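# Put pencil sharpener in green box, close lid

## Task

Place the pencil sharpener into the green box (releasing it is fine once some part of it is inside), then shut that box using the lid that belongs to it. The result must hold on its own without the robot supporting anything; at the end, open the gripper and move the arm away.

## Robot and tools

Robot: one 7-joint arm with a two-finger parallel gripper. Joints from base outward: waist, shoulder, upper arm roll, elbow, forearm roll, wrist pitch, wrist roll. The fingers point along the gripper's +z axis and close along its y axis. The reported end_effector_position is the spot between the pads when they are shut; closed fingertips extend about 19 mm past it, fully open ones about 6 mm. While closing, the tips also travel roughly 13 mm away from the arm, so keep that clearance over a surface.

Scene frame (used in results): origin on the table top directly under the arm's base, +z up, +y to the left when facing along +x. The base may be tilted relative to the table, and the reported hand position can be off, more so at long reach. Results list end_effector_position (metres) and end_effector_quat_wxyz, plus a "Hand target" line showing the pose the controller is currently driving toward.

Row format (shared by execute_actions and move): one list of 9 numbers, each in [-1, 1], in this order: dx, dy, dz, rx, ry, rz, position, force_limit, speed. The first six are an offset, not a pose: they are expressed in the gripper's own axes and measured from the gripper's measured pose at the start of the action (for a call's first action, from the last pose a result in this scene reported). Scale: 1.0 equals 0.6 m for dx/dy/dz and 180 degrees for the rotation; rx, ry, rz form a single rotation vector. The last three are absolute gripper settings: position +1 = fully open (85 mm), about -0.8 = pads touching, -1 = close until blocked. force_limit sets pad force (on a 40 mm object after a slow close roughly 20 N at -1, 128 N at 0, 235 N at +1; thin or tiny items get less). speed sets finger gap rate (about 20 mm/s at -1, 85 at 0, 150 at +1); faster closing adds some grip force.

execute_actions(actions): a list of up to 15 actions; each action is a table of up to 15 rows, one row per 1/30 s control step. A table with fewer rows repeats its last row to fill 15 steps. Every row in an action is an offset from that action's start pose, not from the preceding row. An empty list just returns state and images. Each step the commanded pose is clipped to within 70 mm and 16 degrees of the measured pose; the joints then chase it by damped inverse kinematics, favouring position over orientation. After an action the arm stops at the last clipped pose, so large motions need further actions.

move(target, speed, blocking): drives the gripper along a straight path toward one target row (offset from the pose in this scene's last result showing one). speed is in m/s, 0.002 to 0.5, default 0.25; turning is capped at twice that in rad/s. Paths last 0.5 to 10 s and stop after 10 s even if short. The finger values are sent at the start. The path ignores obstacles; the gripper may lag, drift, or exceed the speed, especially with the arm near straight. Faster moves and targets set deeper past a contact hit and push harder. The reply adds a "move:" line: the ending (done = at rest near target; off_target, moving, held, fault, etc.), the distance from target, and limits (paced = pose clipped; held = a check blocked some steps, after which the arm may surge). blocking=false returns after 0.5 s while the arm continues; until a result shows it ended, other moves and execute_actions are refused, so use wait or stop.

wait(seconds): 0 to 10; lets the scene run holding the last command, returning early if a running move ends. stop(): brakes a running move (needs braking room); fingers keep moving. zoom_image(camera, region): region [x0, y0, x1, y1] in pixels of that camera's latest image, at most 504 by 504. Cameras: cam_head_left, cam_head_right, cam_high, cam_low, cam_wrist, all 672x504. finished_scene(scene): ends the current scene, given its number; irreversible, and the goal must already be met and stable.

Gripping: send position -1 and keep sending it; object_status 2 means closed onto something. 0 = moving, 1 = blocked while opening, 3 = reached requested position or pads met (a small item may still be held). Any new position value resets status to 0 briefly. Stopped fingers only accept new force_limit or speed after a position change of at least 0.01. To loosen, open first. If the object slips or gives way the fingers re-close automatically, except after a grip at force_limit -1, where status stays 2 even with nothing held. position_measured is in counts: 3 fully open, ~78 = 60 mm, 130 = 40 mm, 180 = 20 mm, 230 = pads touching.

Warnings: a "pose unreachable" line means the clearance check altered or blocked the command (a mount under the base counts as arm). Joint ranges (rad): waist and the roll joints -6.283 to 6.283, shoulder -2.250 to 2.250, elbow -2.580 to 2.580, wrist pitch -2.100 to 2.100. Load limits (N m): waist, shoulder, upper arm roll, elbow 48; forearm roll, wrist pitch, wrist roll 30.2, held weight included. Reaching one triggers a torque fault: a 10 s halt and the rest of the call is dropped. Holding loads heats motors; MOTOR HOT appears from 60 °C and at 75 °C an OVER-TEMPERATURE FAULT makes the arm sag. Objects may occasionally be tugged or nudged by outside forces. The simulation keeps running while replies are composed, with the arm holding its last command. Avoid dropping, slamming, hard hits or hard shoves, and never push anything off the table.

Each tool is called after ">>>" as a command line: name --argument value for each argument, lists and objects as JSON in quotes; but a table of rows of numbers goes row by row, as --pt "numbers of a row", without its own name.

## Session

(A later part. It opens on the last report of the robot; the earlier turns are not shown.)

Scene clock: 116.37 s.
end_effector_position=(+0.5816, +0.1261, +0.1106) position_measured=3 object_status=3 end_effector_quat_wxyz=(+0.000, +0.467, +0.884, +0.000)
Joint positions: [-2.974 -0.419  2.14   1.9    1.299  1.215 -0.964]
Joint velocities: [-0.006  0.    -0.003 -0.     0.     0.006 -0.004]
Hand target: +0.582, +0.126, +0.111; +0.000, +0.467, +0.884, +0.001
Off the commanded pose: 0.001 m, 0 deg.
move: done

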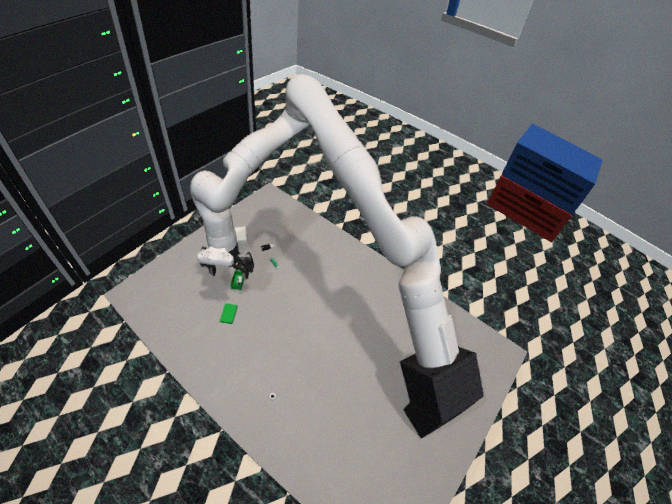

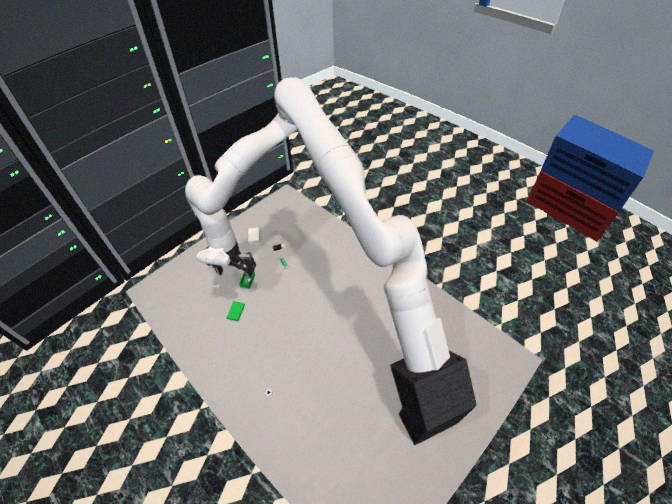

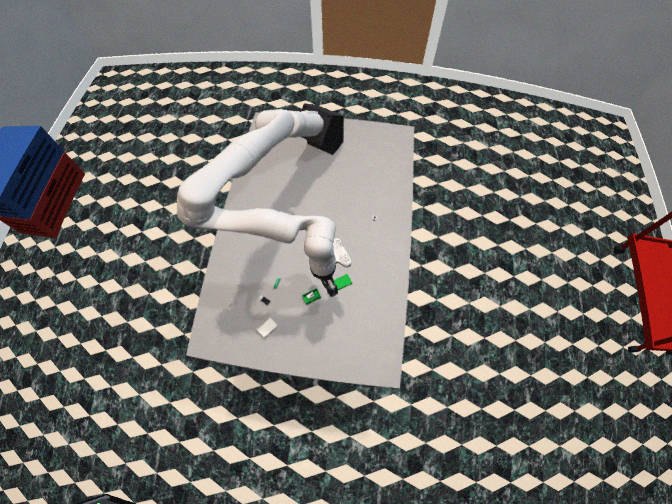

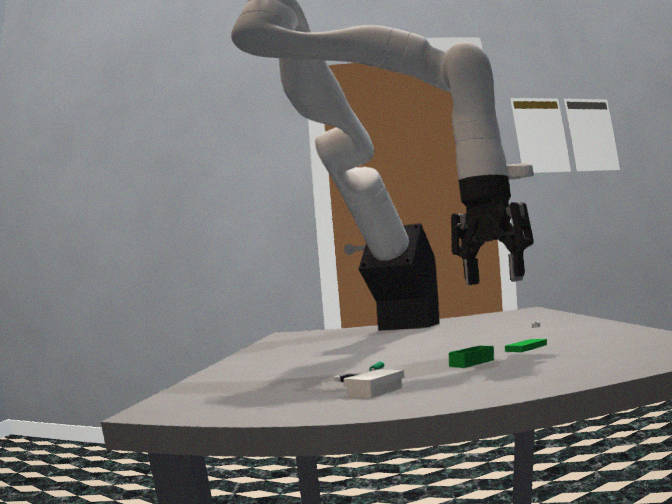

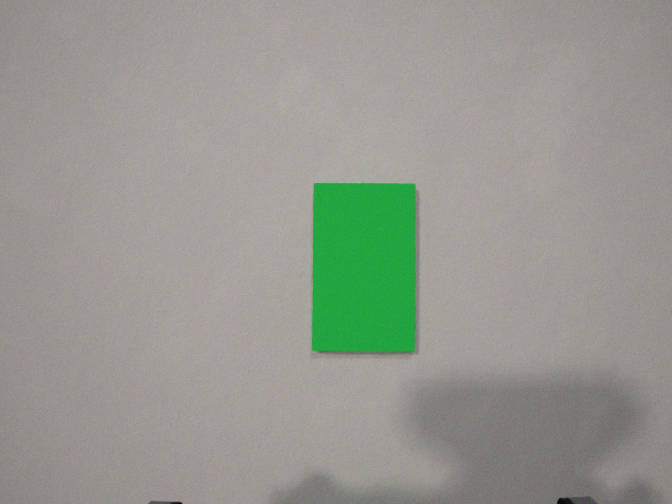

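>>> move --target '[0.098,-0.004,0.157,0,0,0,1,0,0]' --speed 0.07

>>> execute_actions --actions '[[[0,0,0,0,0,0,-1,-0.6,-0.3]],[[0,0,0,0,0,0,-1,-0.6,-0.3]],[[0,0,0,0,0,0,-1,-0.6,-0.3]]]'

>>> move --target '[0,0,-0.08,0,0,0,-1,-0.6,-0.3]' --speed 0.06

>>> move --target '[-0.198,0.004,0,0,0,0,-1,-0.6,-0.3]' --speed 0.1

Scene clock: 128.43 s.
end_effector_position=(+0.5470, +0.1729, +0.0165) position_measured=3 object_status=3 end_effector_quat_wxyz=(+0.001, +0.467, +0.884, +0.000)
Joint positions: [-3.084 -0.684  2.265  1.901  1.557  1.216 -1.183]
Joint velocities: [-0.003 -0.007  0.001 -0.002  0.    -0.    -0.   ]
Hand target: +0.547, +0.173, +0.016; +0.001, +0.467, +0.884, +0.000
Off the commanded pose: 0.001 m, 0 deg.
move: done

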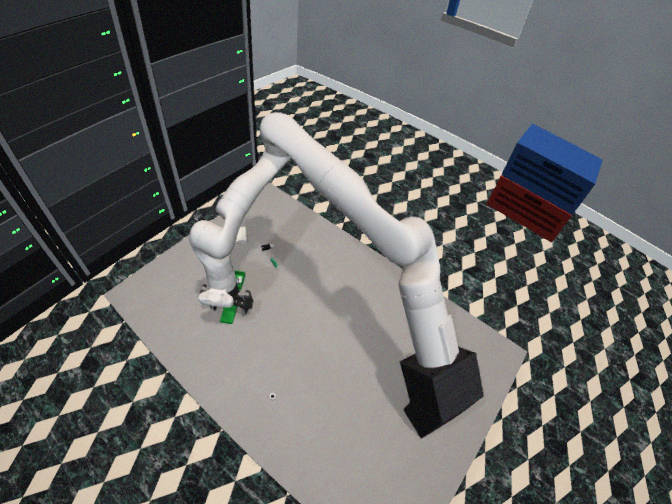

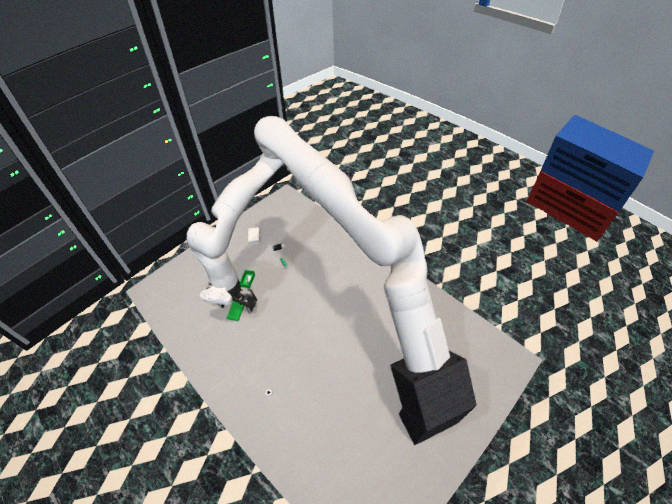

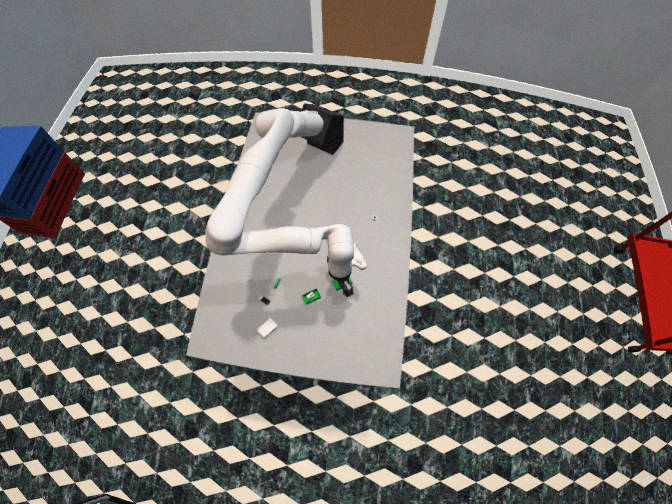

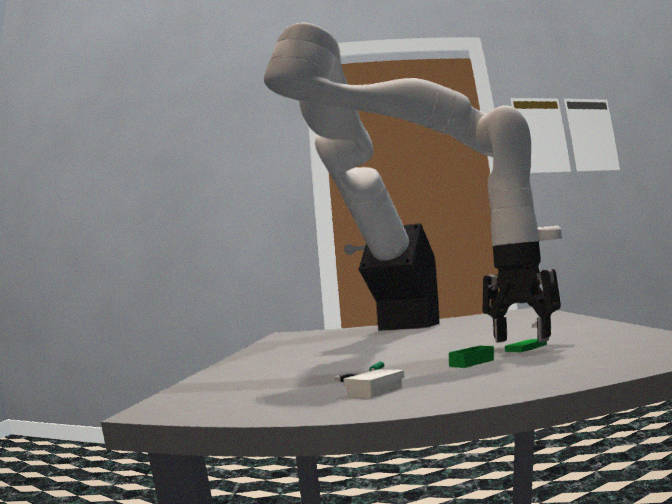

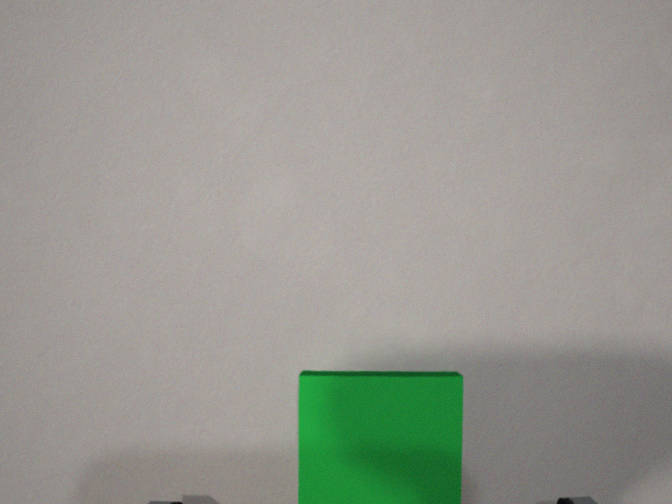

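Scene clock: 129.93 s.
end_effector_position=(+0.5472, +0.1734, +0.0173) position_measured=140 object_status=2 end_effector_quat_wxyz=(+0.001, +0.467, +0.884, +0.001)
Joint positions: [-3.084 -0.683  2.264  1.902  1.556  1.216 -1.184]
Joint velocities: [-0.     0.002 -0.001  0.     0.001  0.001  0.001]
Hand target: +0.547, +0.173, +0.017; +0.001, +0.467, +0.884, +0.001
Off the commanded pose: 0.000 m, 0 deg.

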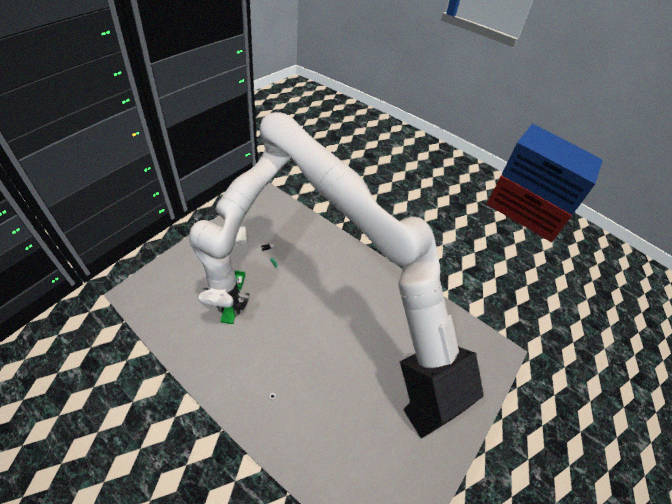

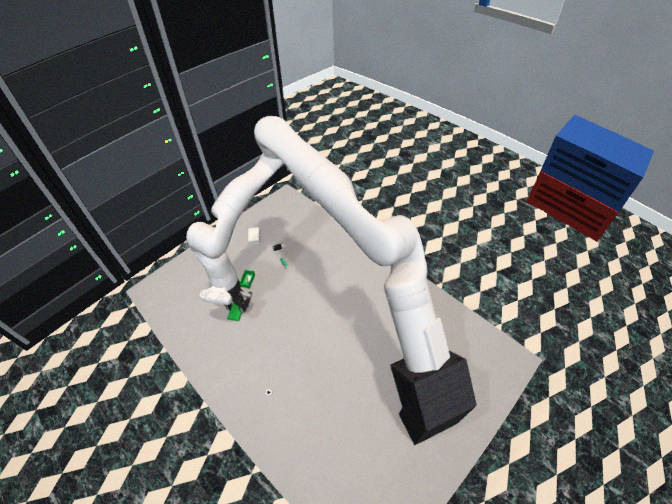

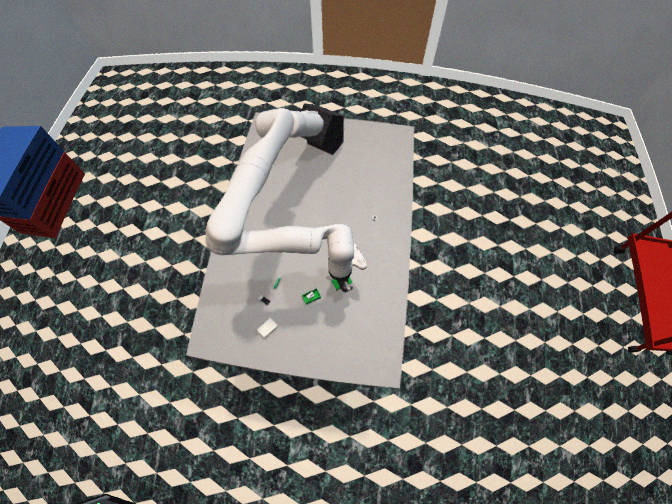

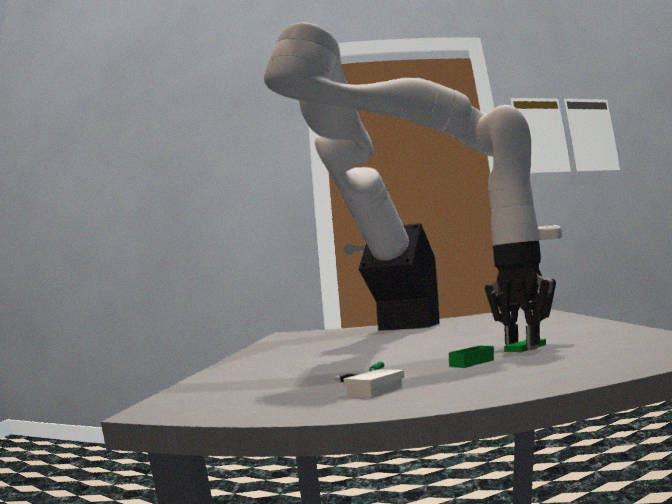

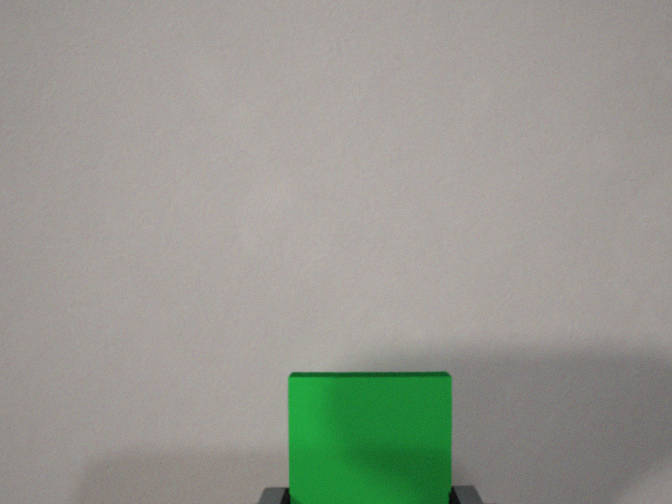

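Scene clock: 131.03 s.
end_effector_position=(+0.5468, +0.1734, +0.0652) position_measured=140 object_status=2 end_effector_quat_wxyz=(+0.001, +0.467, +0.884, +0.001)
Joint positions: [-3.11  -0.597  2.215  1.918  1.453  1.258 -1.161]
Joint velocities: [ 0.     0.003 -0.002 -0.    -0.001  0.001  0.001]
Hand target: +0.547, +0.173, +0.065; +0.001, +0.467, +0.884, +0.001
Off the commanded pose: 0.000 m, 0 deg.
move: done

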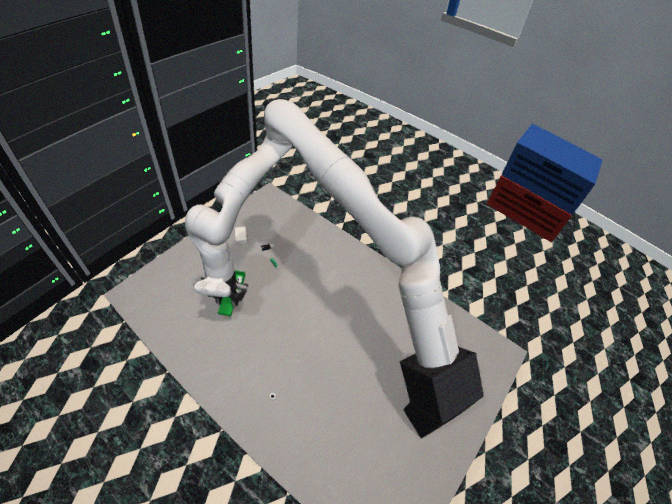

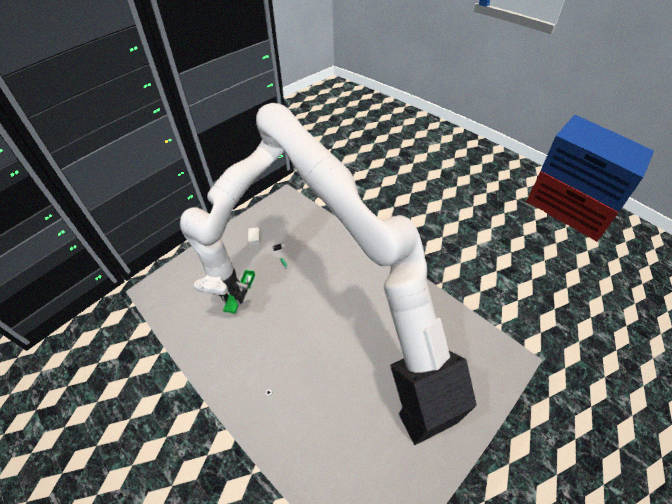

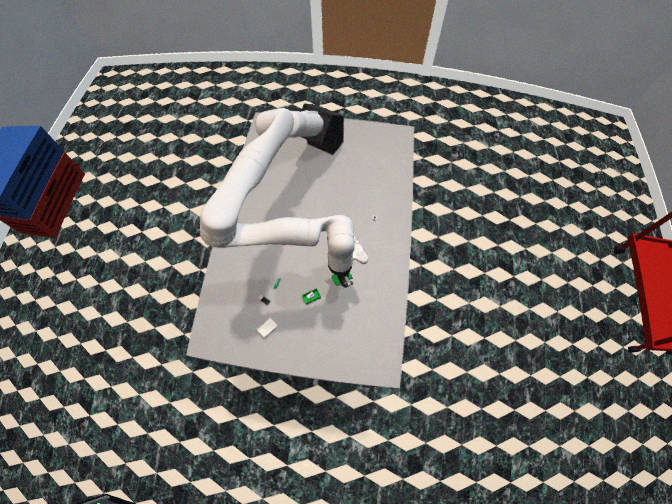

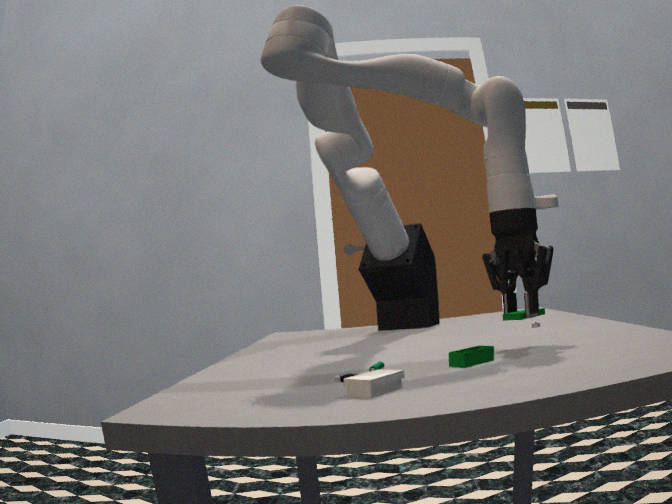

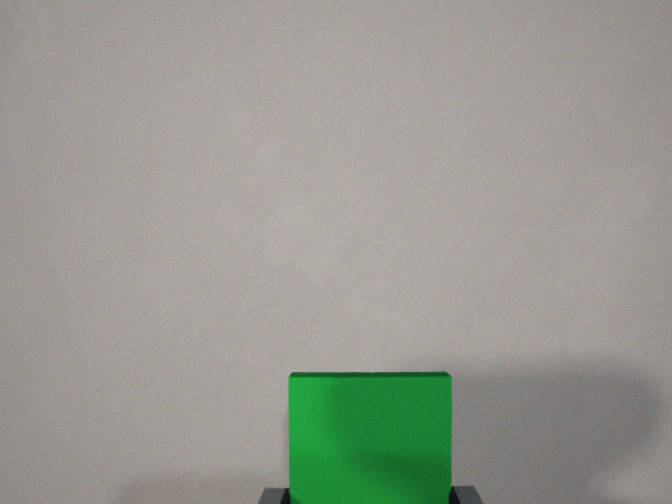

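Scene clock: 132.57 s.
end_effector_position=(+0.6158, +0.0776, +0.0654) position_measured=140 object_status=2 end_effector_quat_wxyz=(+0.000, +0.467, +0.884, +0.001)
Joint positions: [-2.802 -0.423  2.159  1.864  1.337  1.086 -0.824]
Joint velocities: [ 0.008  0.004  0.003 -0.    -0.002 -0.003  0.002]
Hand target: +0.616, +0.077, +0.065; +0.001, +0.467, +0.884, +0.001
Off the commanded pose: 0.001 m, 0 deg.
move: done

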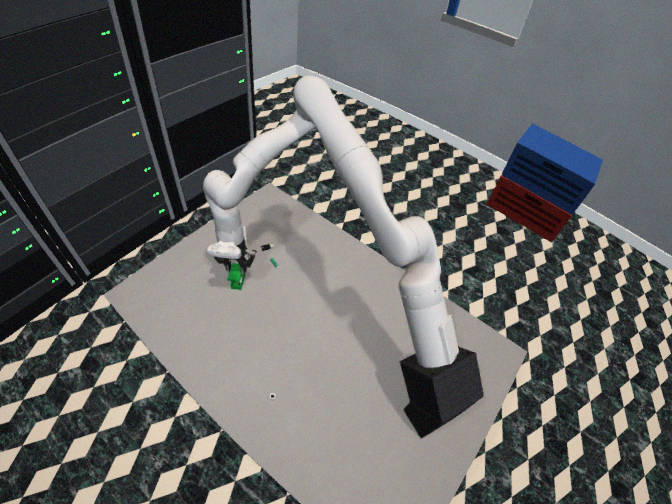

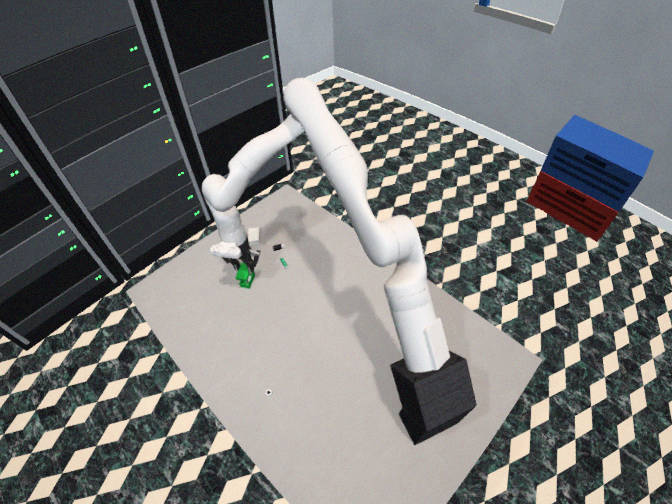

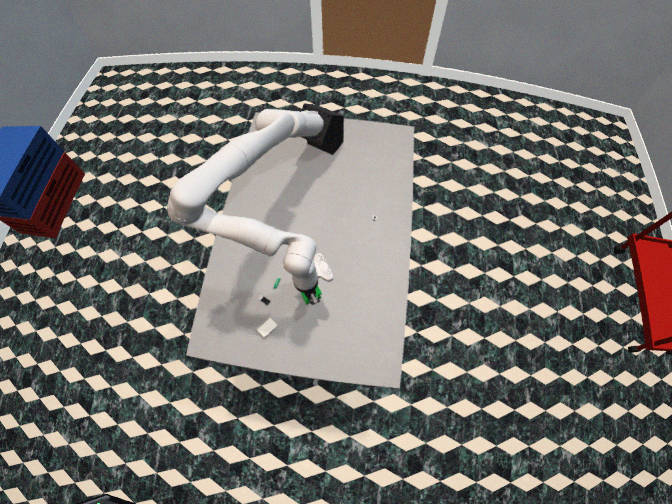

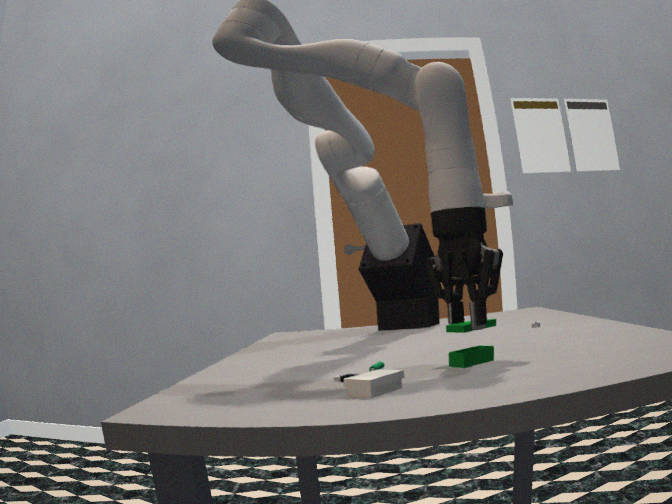

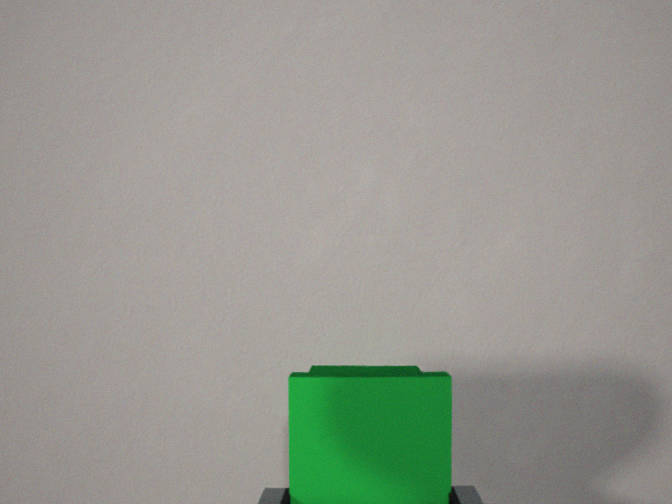

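>>> move --target '[-0.0025,-0.0015,0.05,0,0,0,-1,-0.6,-0.3]' --speed 0.03

Scene clock: 142.50 s.
end_effector_position=(+0.6161, +0.0758, +0.0355) position_measured=140 object_status=2 end_effector_quat_wxyz=(+0.001, +0.467, +0.884, +0.001)
Joint positions: [-2.799 -0.481  2.191  1.858  1.405  1.062 -0.848]
Joint velocities: [-0.    -0.003  0.001  0.     0.    -0.001  0.002]
Hand target: +0.616, +0.076, +0.035; +0.000, +0.467, +0.884, +0.001
Off the commanded pose: 0.000 m, 0 deg.
move: done

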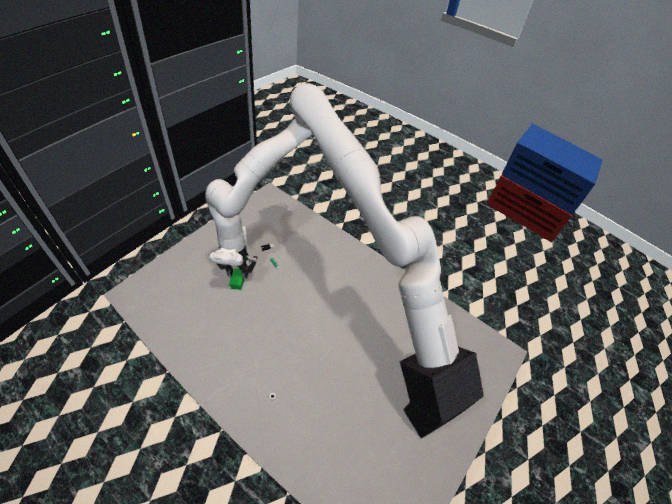

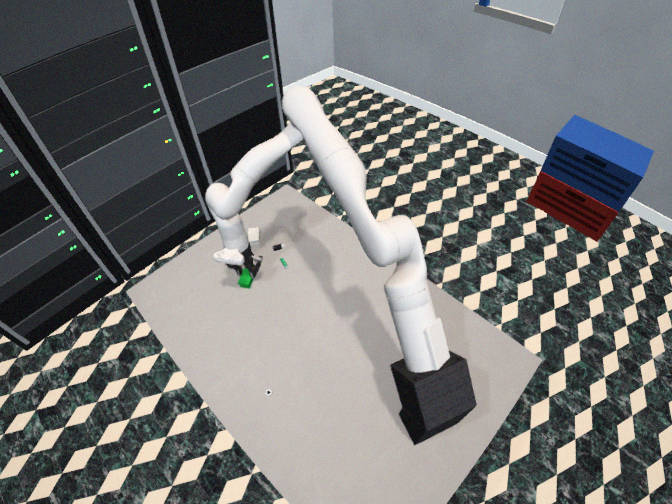

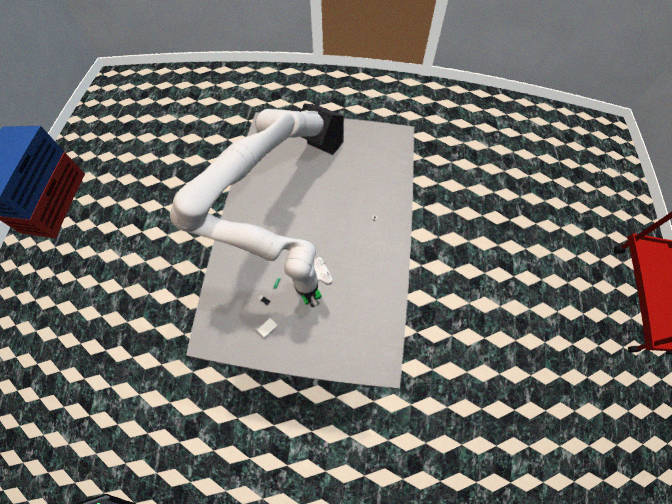

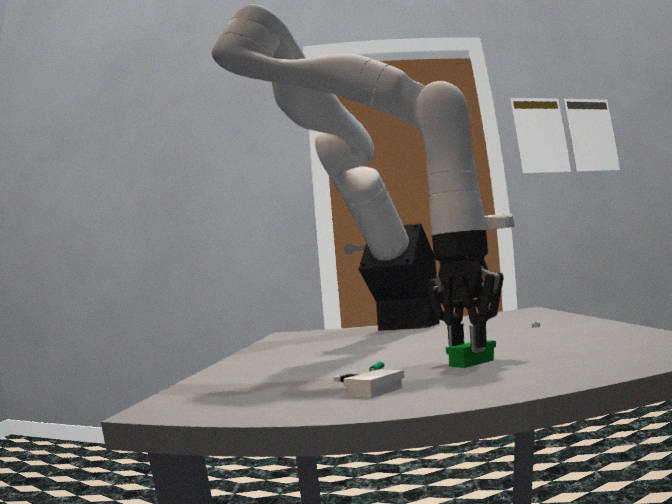

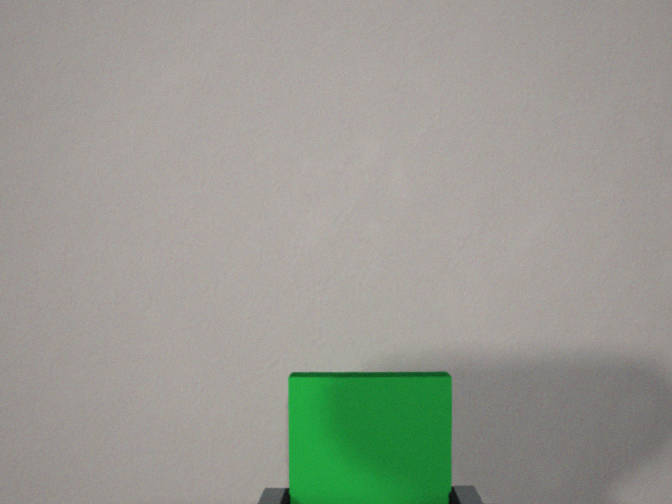

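>>> move --target '[0,0,0.013,0,0,0,-1,-0.6,-0.3]' --speed 0.01

>>> execute_actions --actions '[[[0,0,0,0,0,0,1,0,-0.7]],[[0,0,0,0,0,0,1,0,-0.7]],[[0,0,0,0,0,0,1,0,-0.7]],[[0,0,0,0,0,0,1,0,-0.7]]]'

>>> move --target '[-0.1,0,-0.2,0,0,0,1,0,0]' --speed 0.15

>>> zoom_image --camera "cam_low" --region '[400, 310, 560, 400]'

Scene clock: 147.97 s.
end_effector_position=(+0.6164, +0.0762, +0.0298) position_measured=140 object_status=2 end_effector_quat_wxyz=(+0.001, +0.466, +0.885, +0.002)
Joint positions: [-2.8   -0.494  2.196  1.856  1.422  1.06  -0.855]
Joint velocities: [ 0.001  0.001 -0.002  0.     0.001  0.001 -0.001]
Hand target: +0.616, +0.076, +0.028; +0.001, +0.467, +0.884, +0.001
Off the commanded pose: 0.002 m, 0 deg.
move: done

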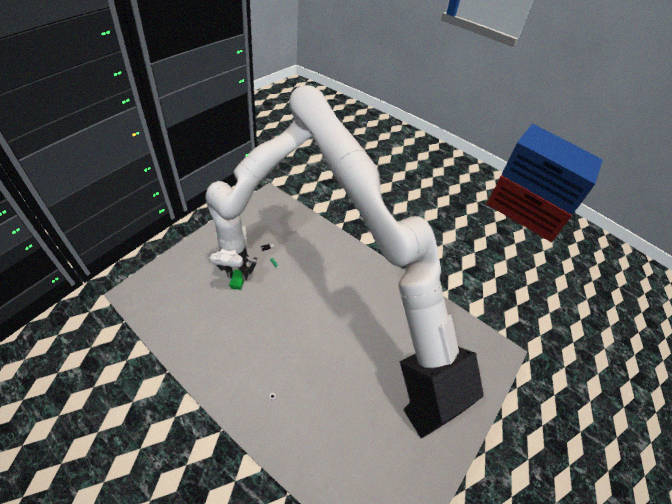

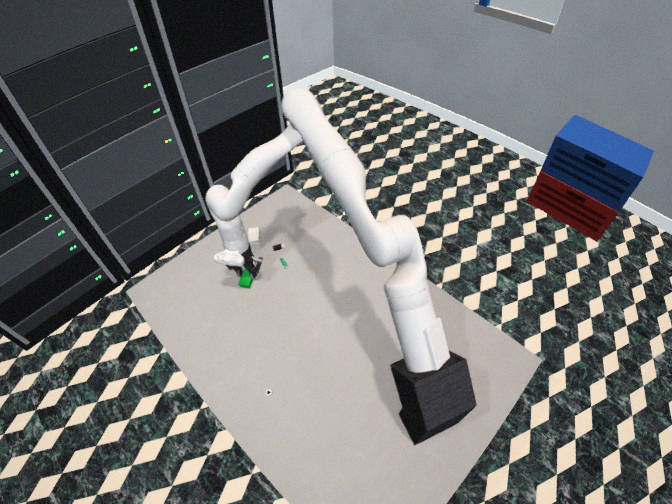

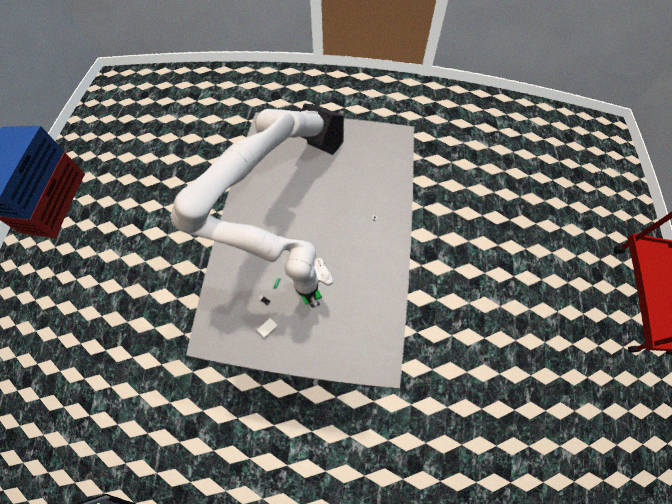

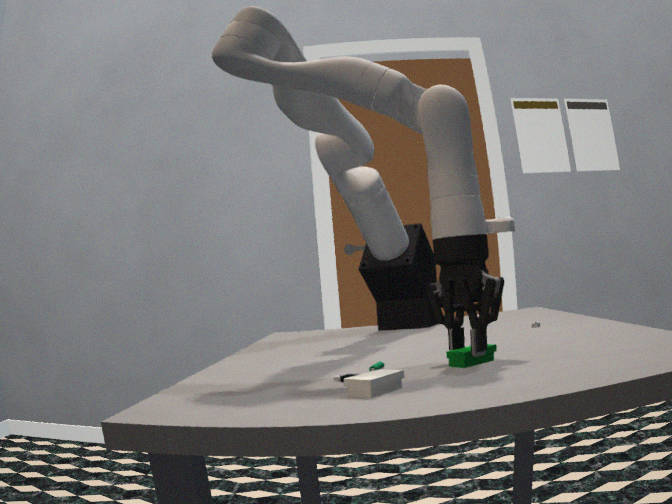

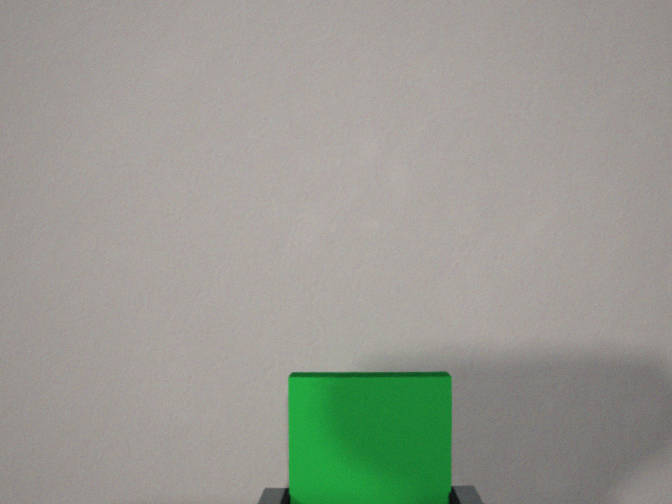

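Scene clock: 149.97 s.
end_effector_position=(+0.6165, +0.0762, +0.0298) position_measured=3 object_status=3 end_effector_quat_wxyz=(+0.001, +0.467, +0.885, +0.002)
Joint positions: [-2.8   -0.494  2.197  1.856  1.422  1.06  -0.855]
Joint velocities: [ 0.     0.    -0.001 -0.    -0.001 -0.    -0.   ]
Hand target: +0.616, +0.076, +0.030; +0.001, +0.467, +0.885, +0.002
Off the commanded pose: 0.000 m, 0 deg.

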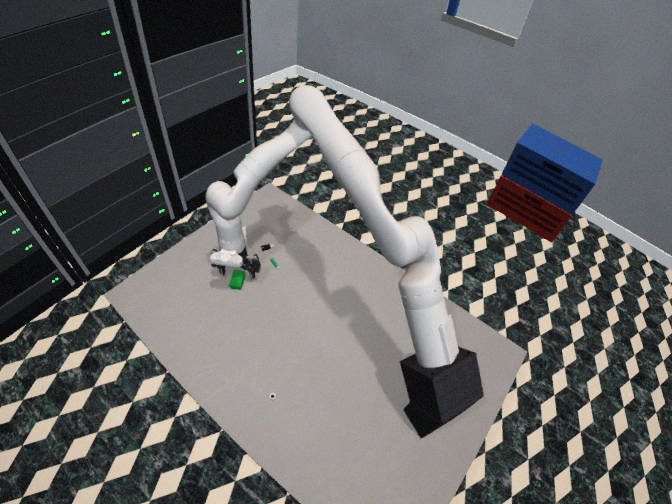

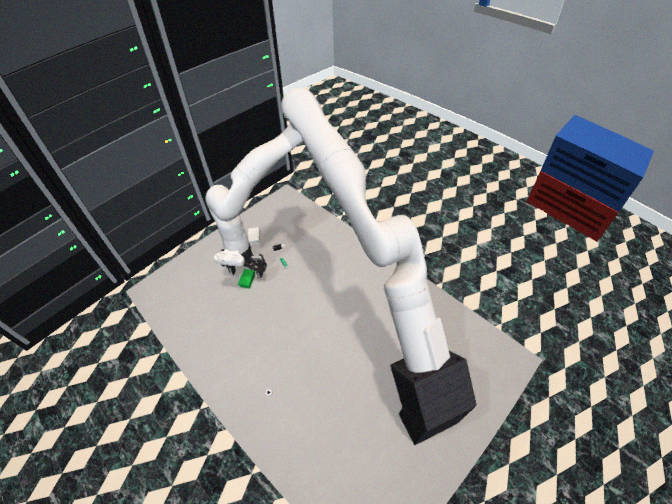

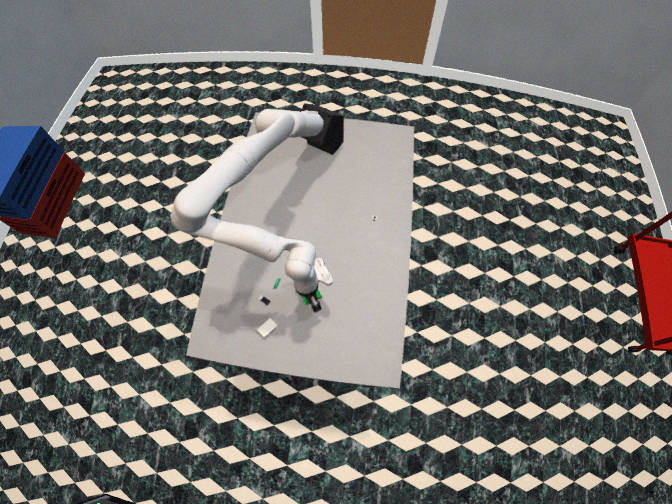

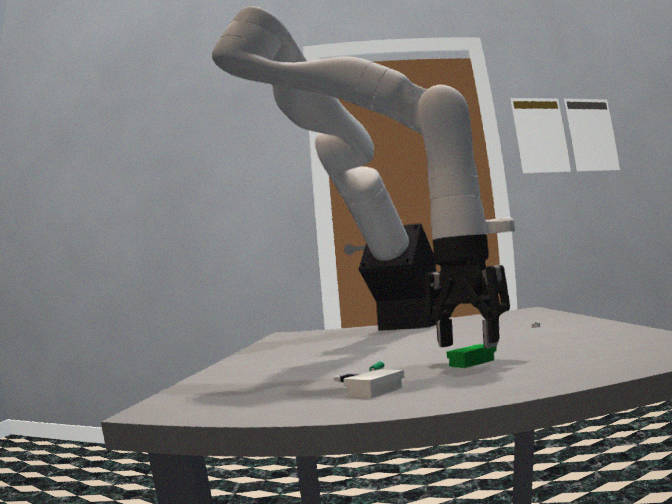

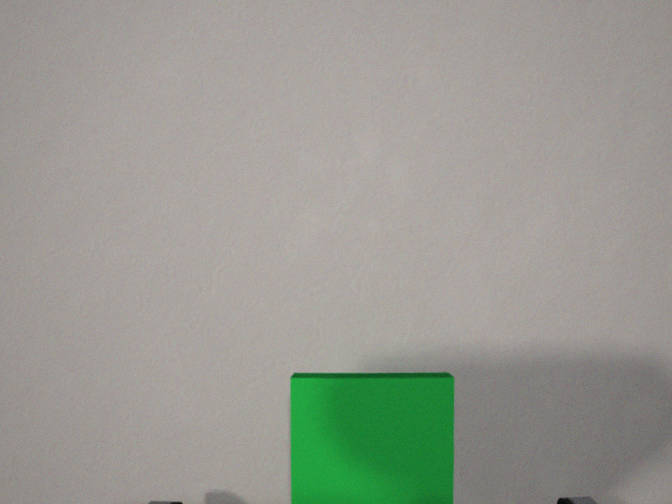

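Scene clock: 151.37 s.
end_effector_position=(+0.6497, +0.0270, +0.1499) position_measured=3 object_status=3 end_effector_quat_wxyz=(+0.001, +0.467, +0.884, +0.003)
Joint positions: [-2.602 -0.165  2.066  1.787  1.016  1.05  -0.488]
Joint velocities: [ 0.003  0.004  0.003 -0.    -0.002 -0.001  0.002]
Hand target: +0.650, +0.027, +0.150; +0.001, +0.467, +0.884, +0.002
Off the commanded pose: 0.001 m, 0 deg.
move: done

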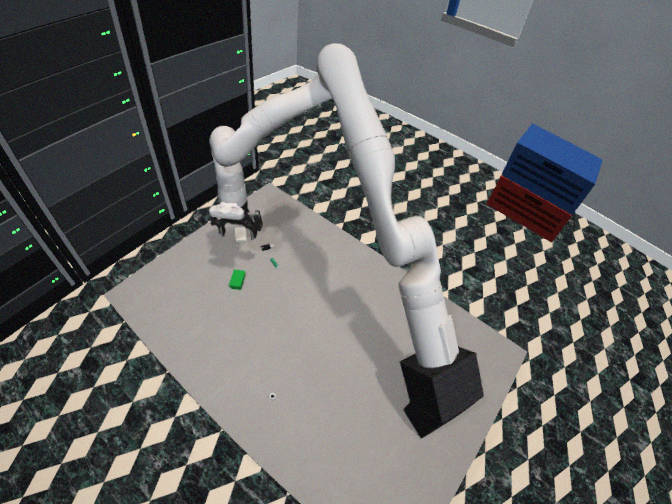

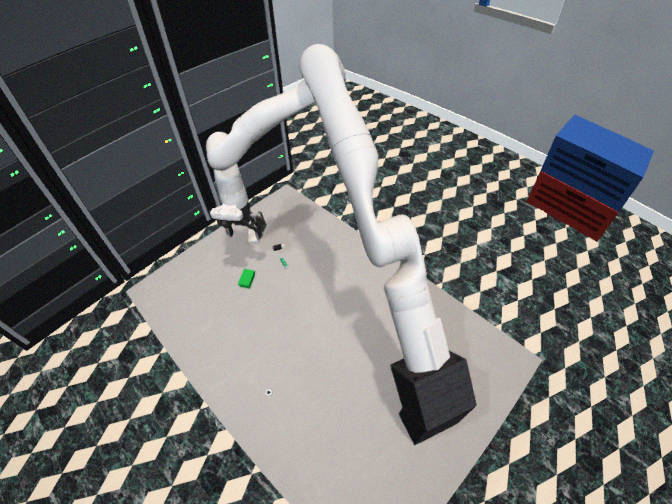

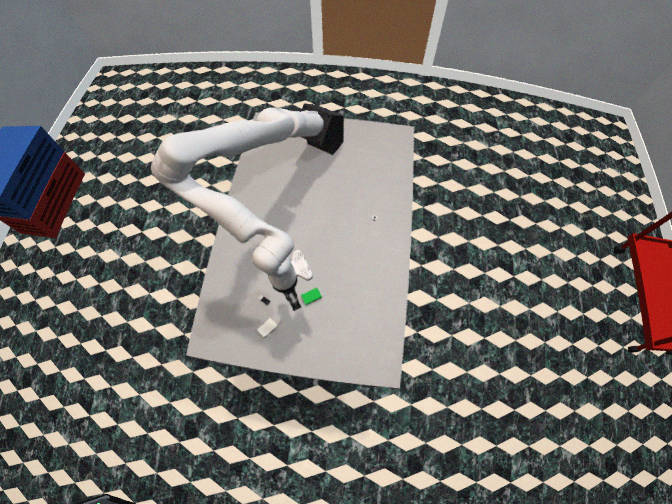

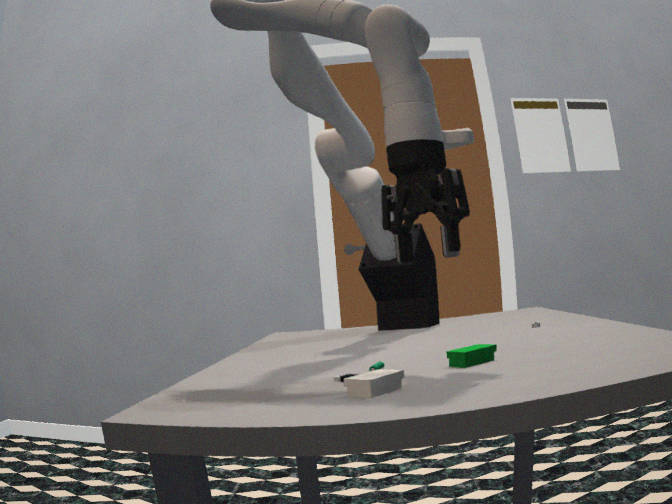

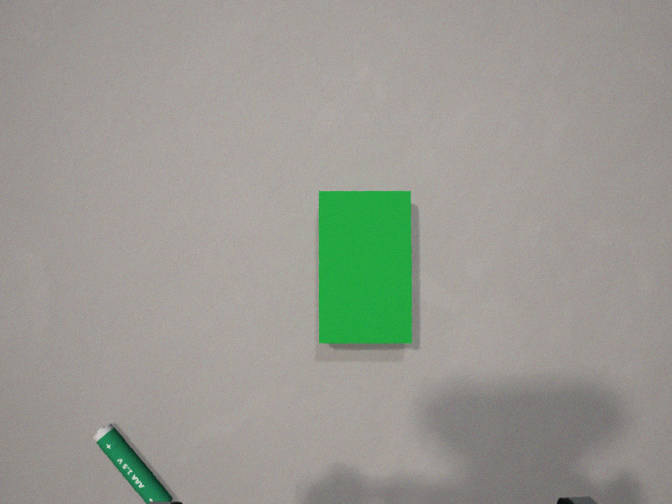

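Region (400, 310, 560, 400) of cam_low's 672x504 image, scaled by 3.150, with more detail than that image has; it fills the top 284 rows of this view, and the rest is white.

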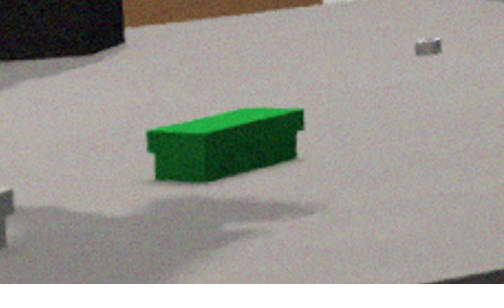

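Seated.

>>> finished_scene --scene 1

The scene is finished: the task was done.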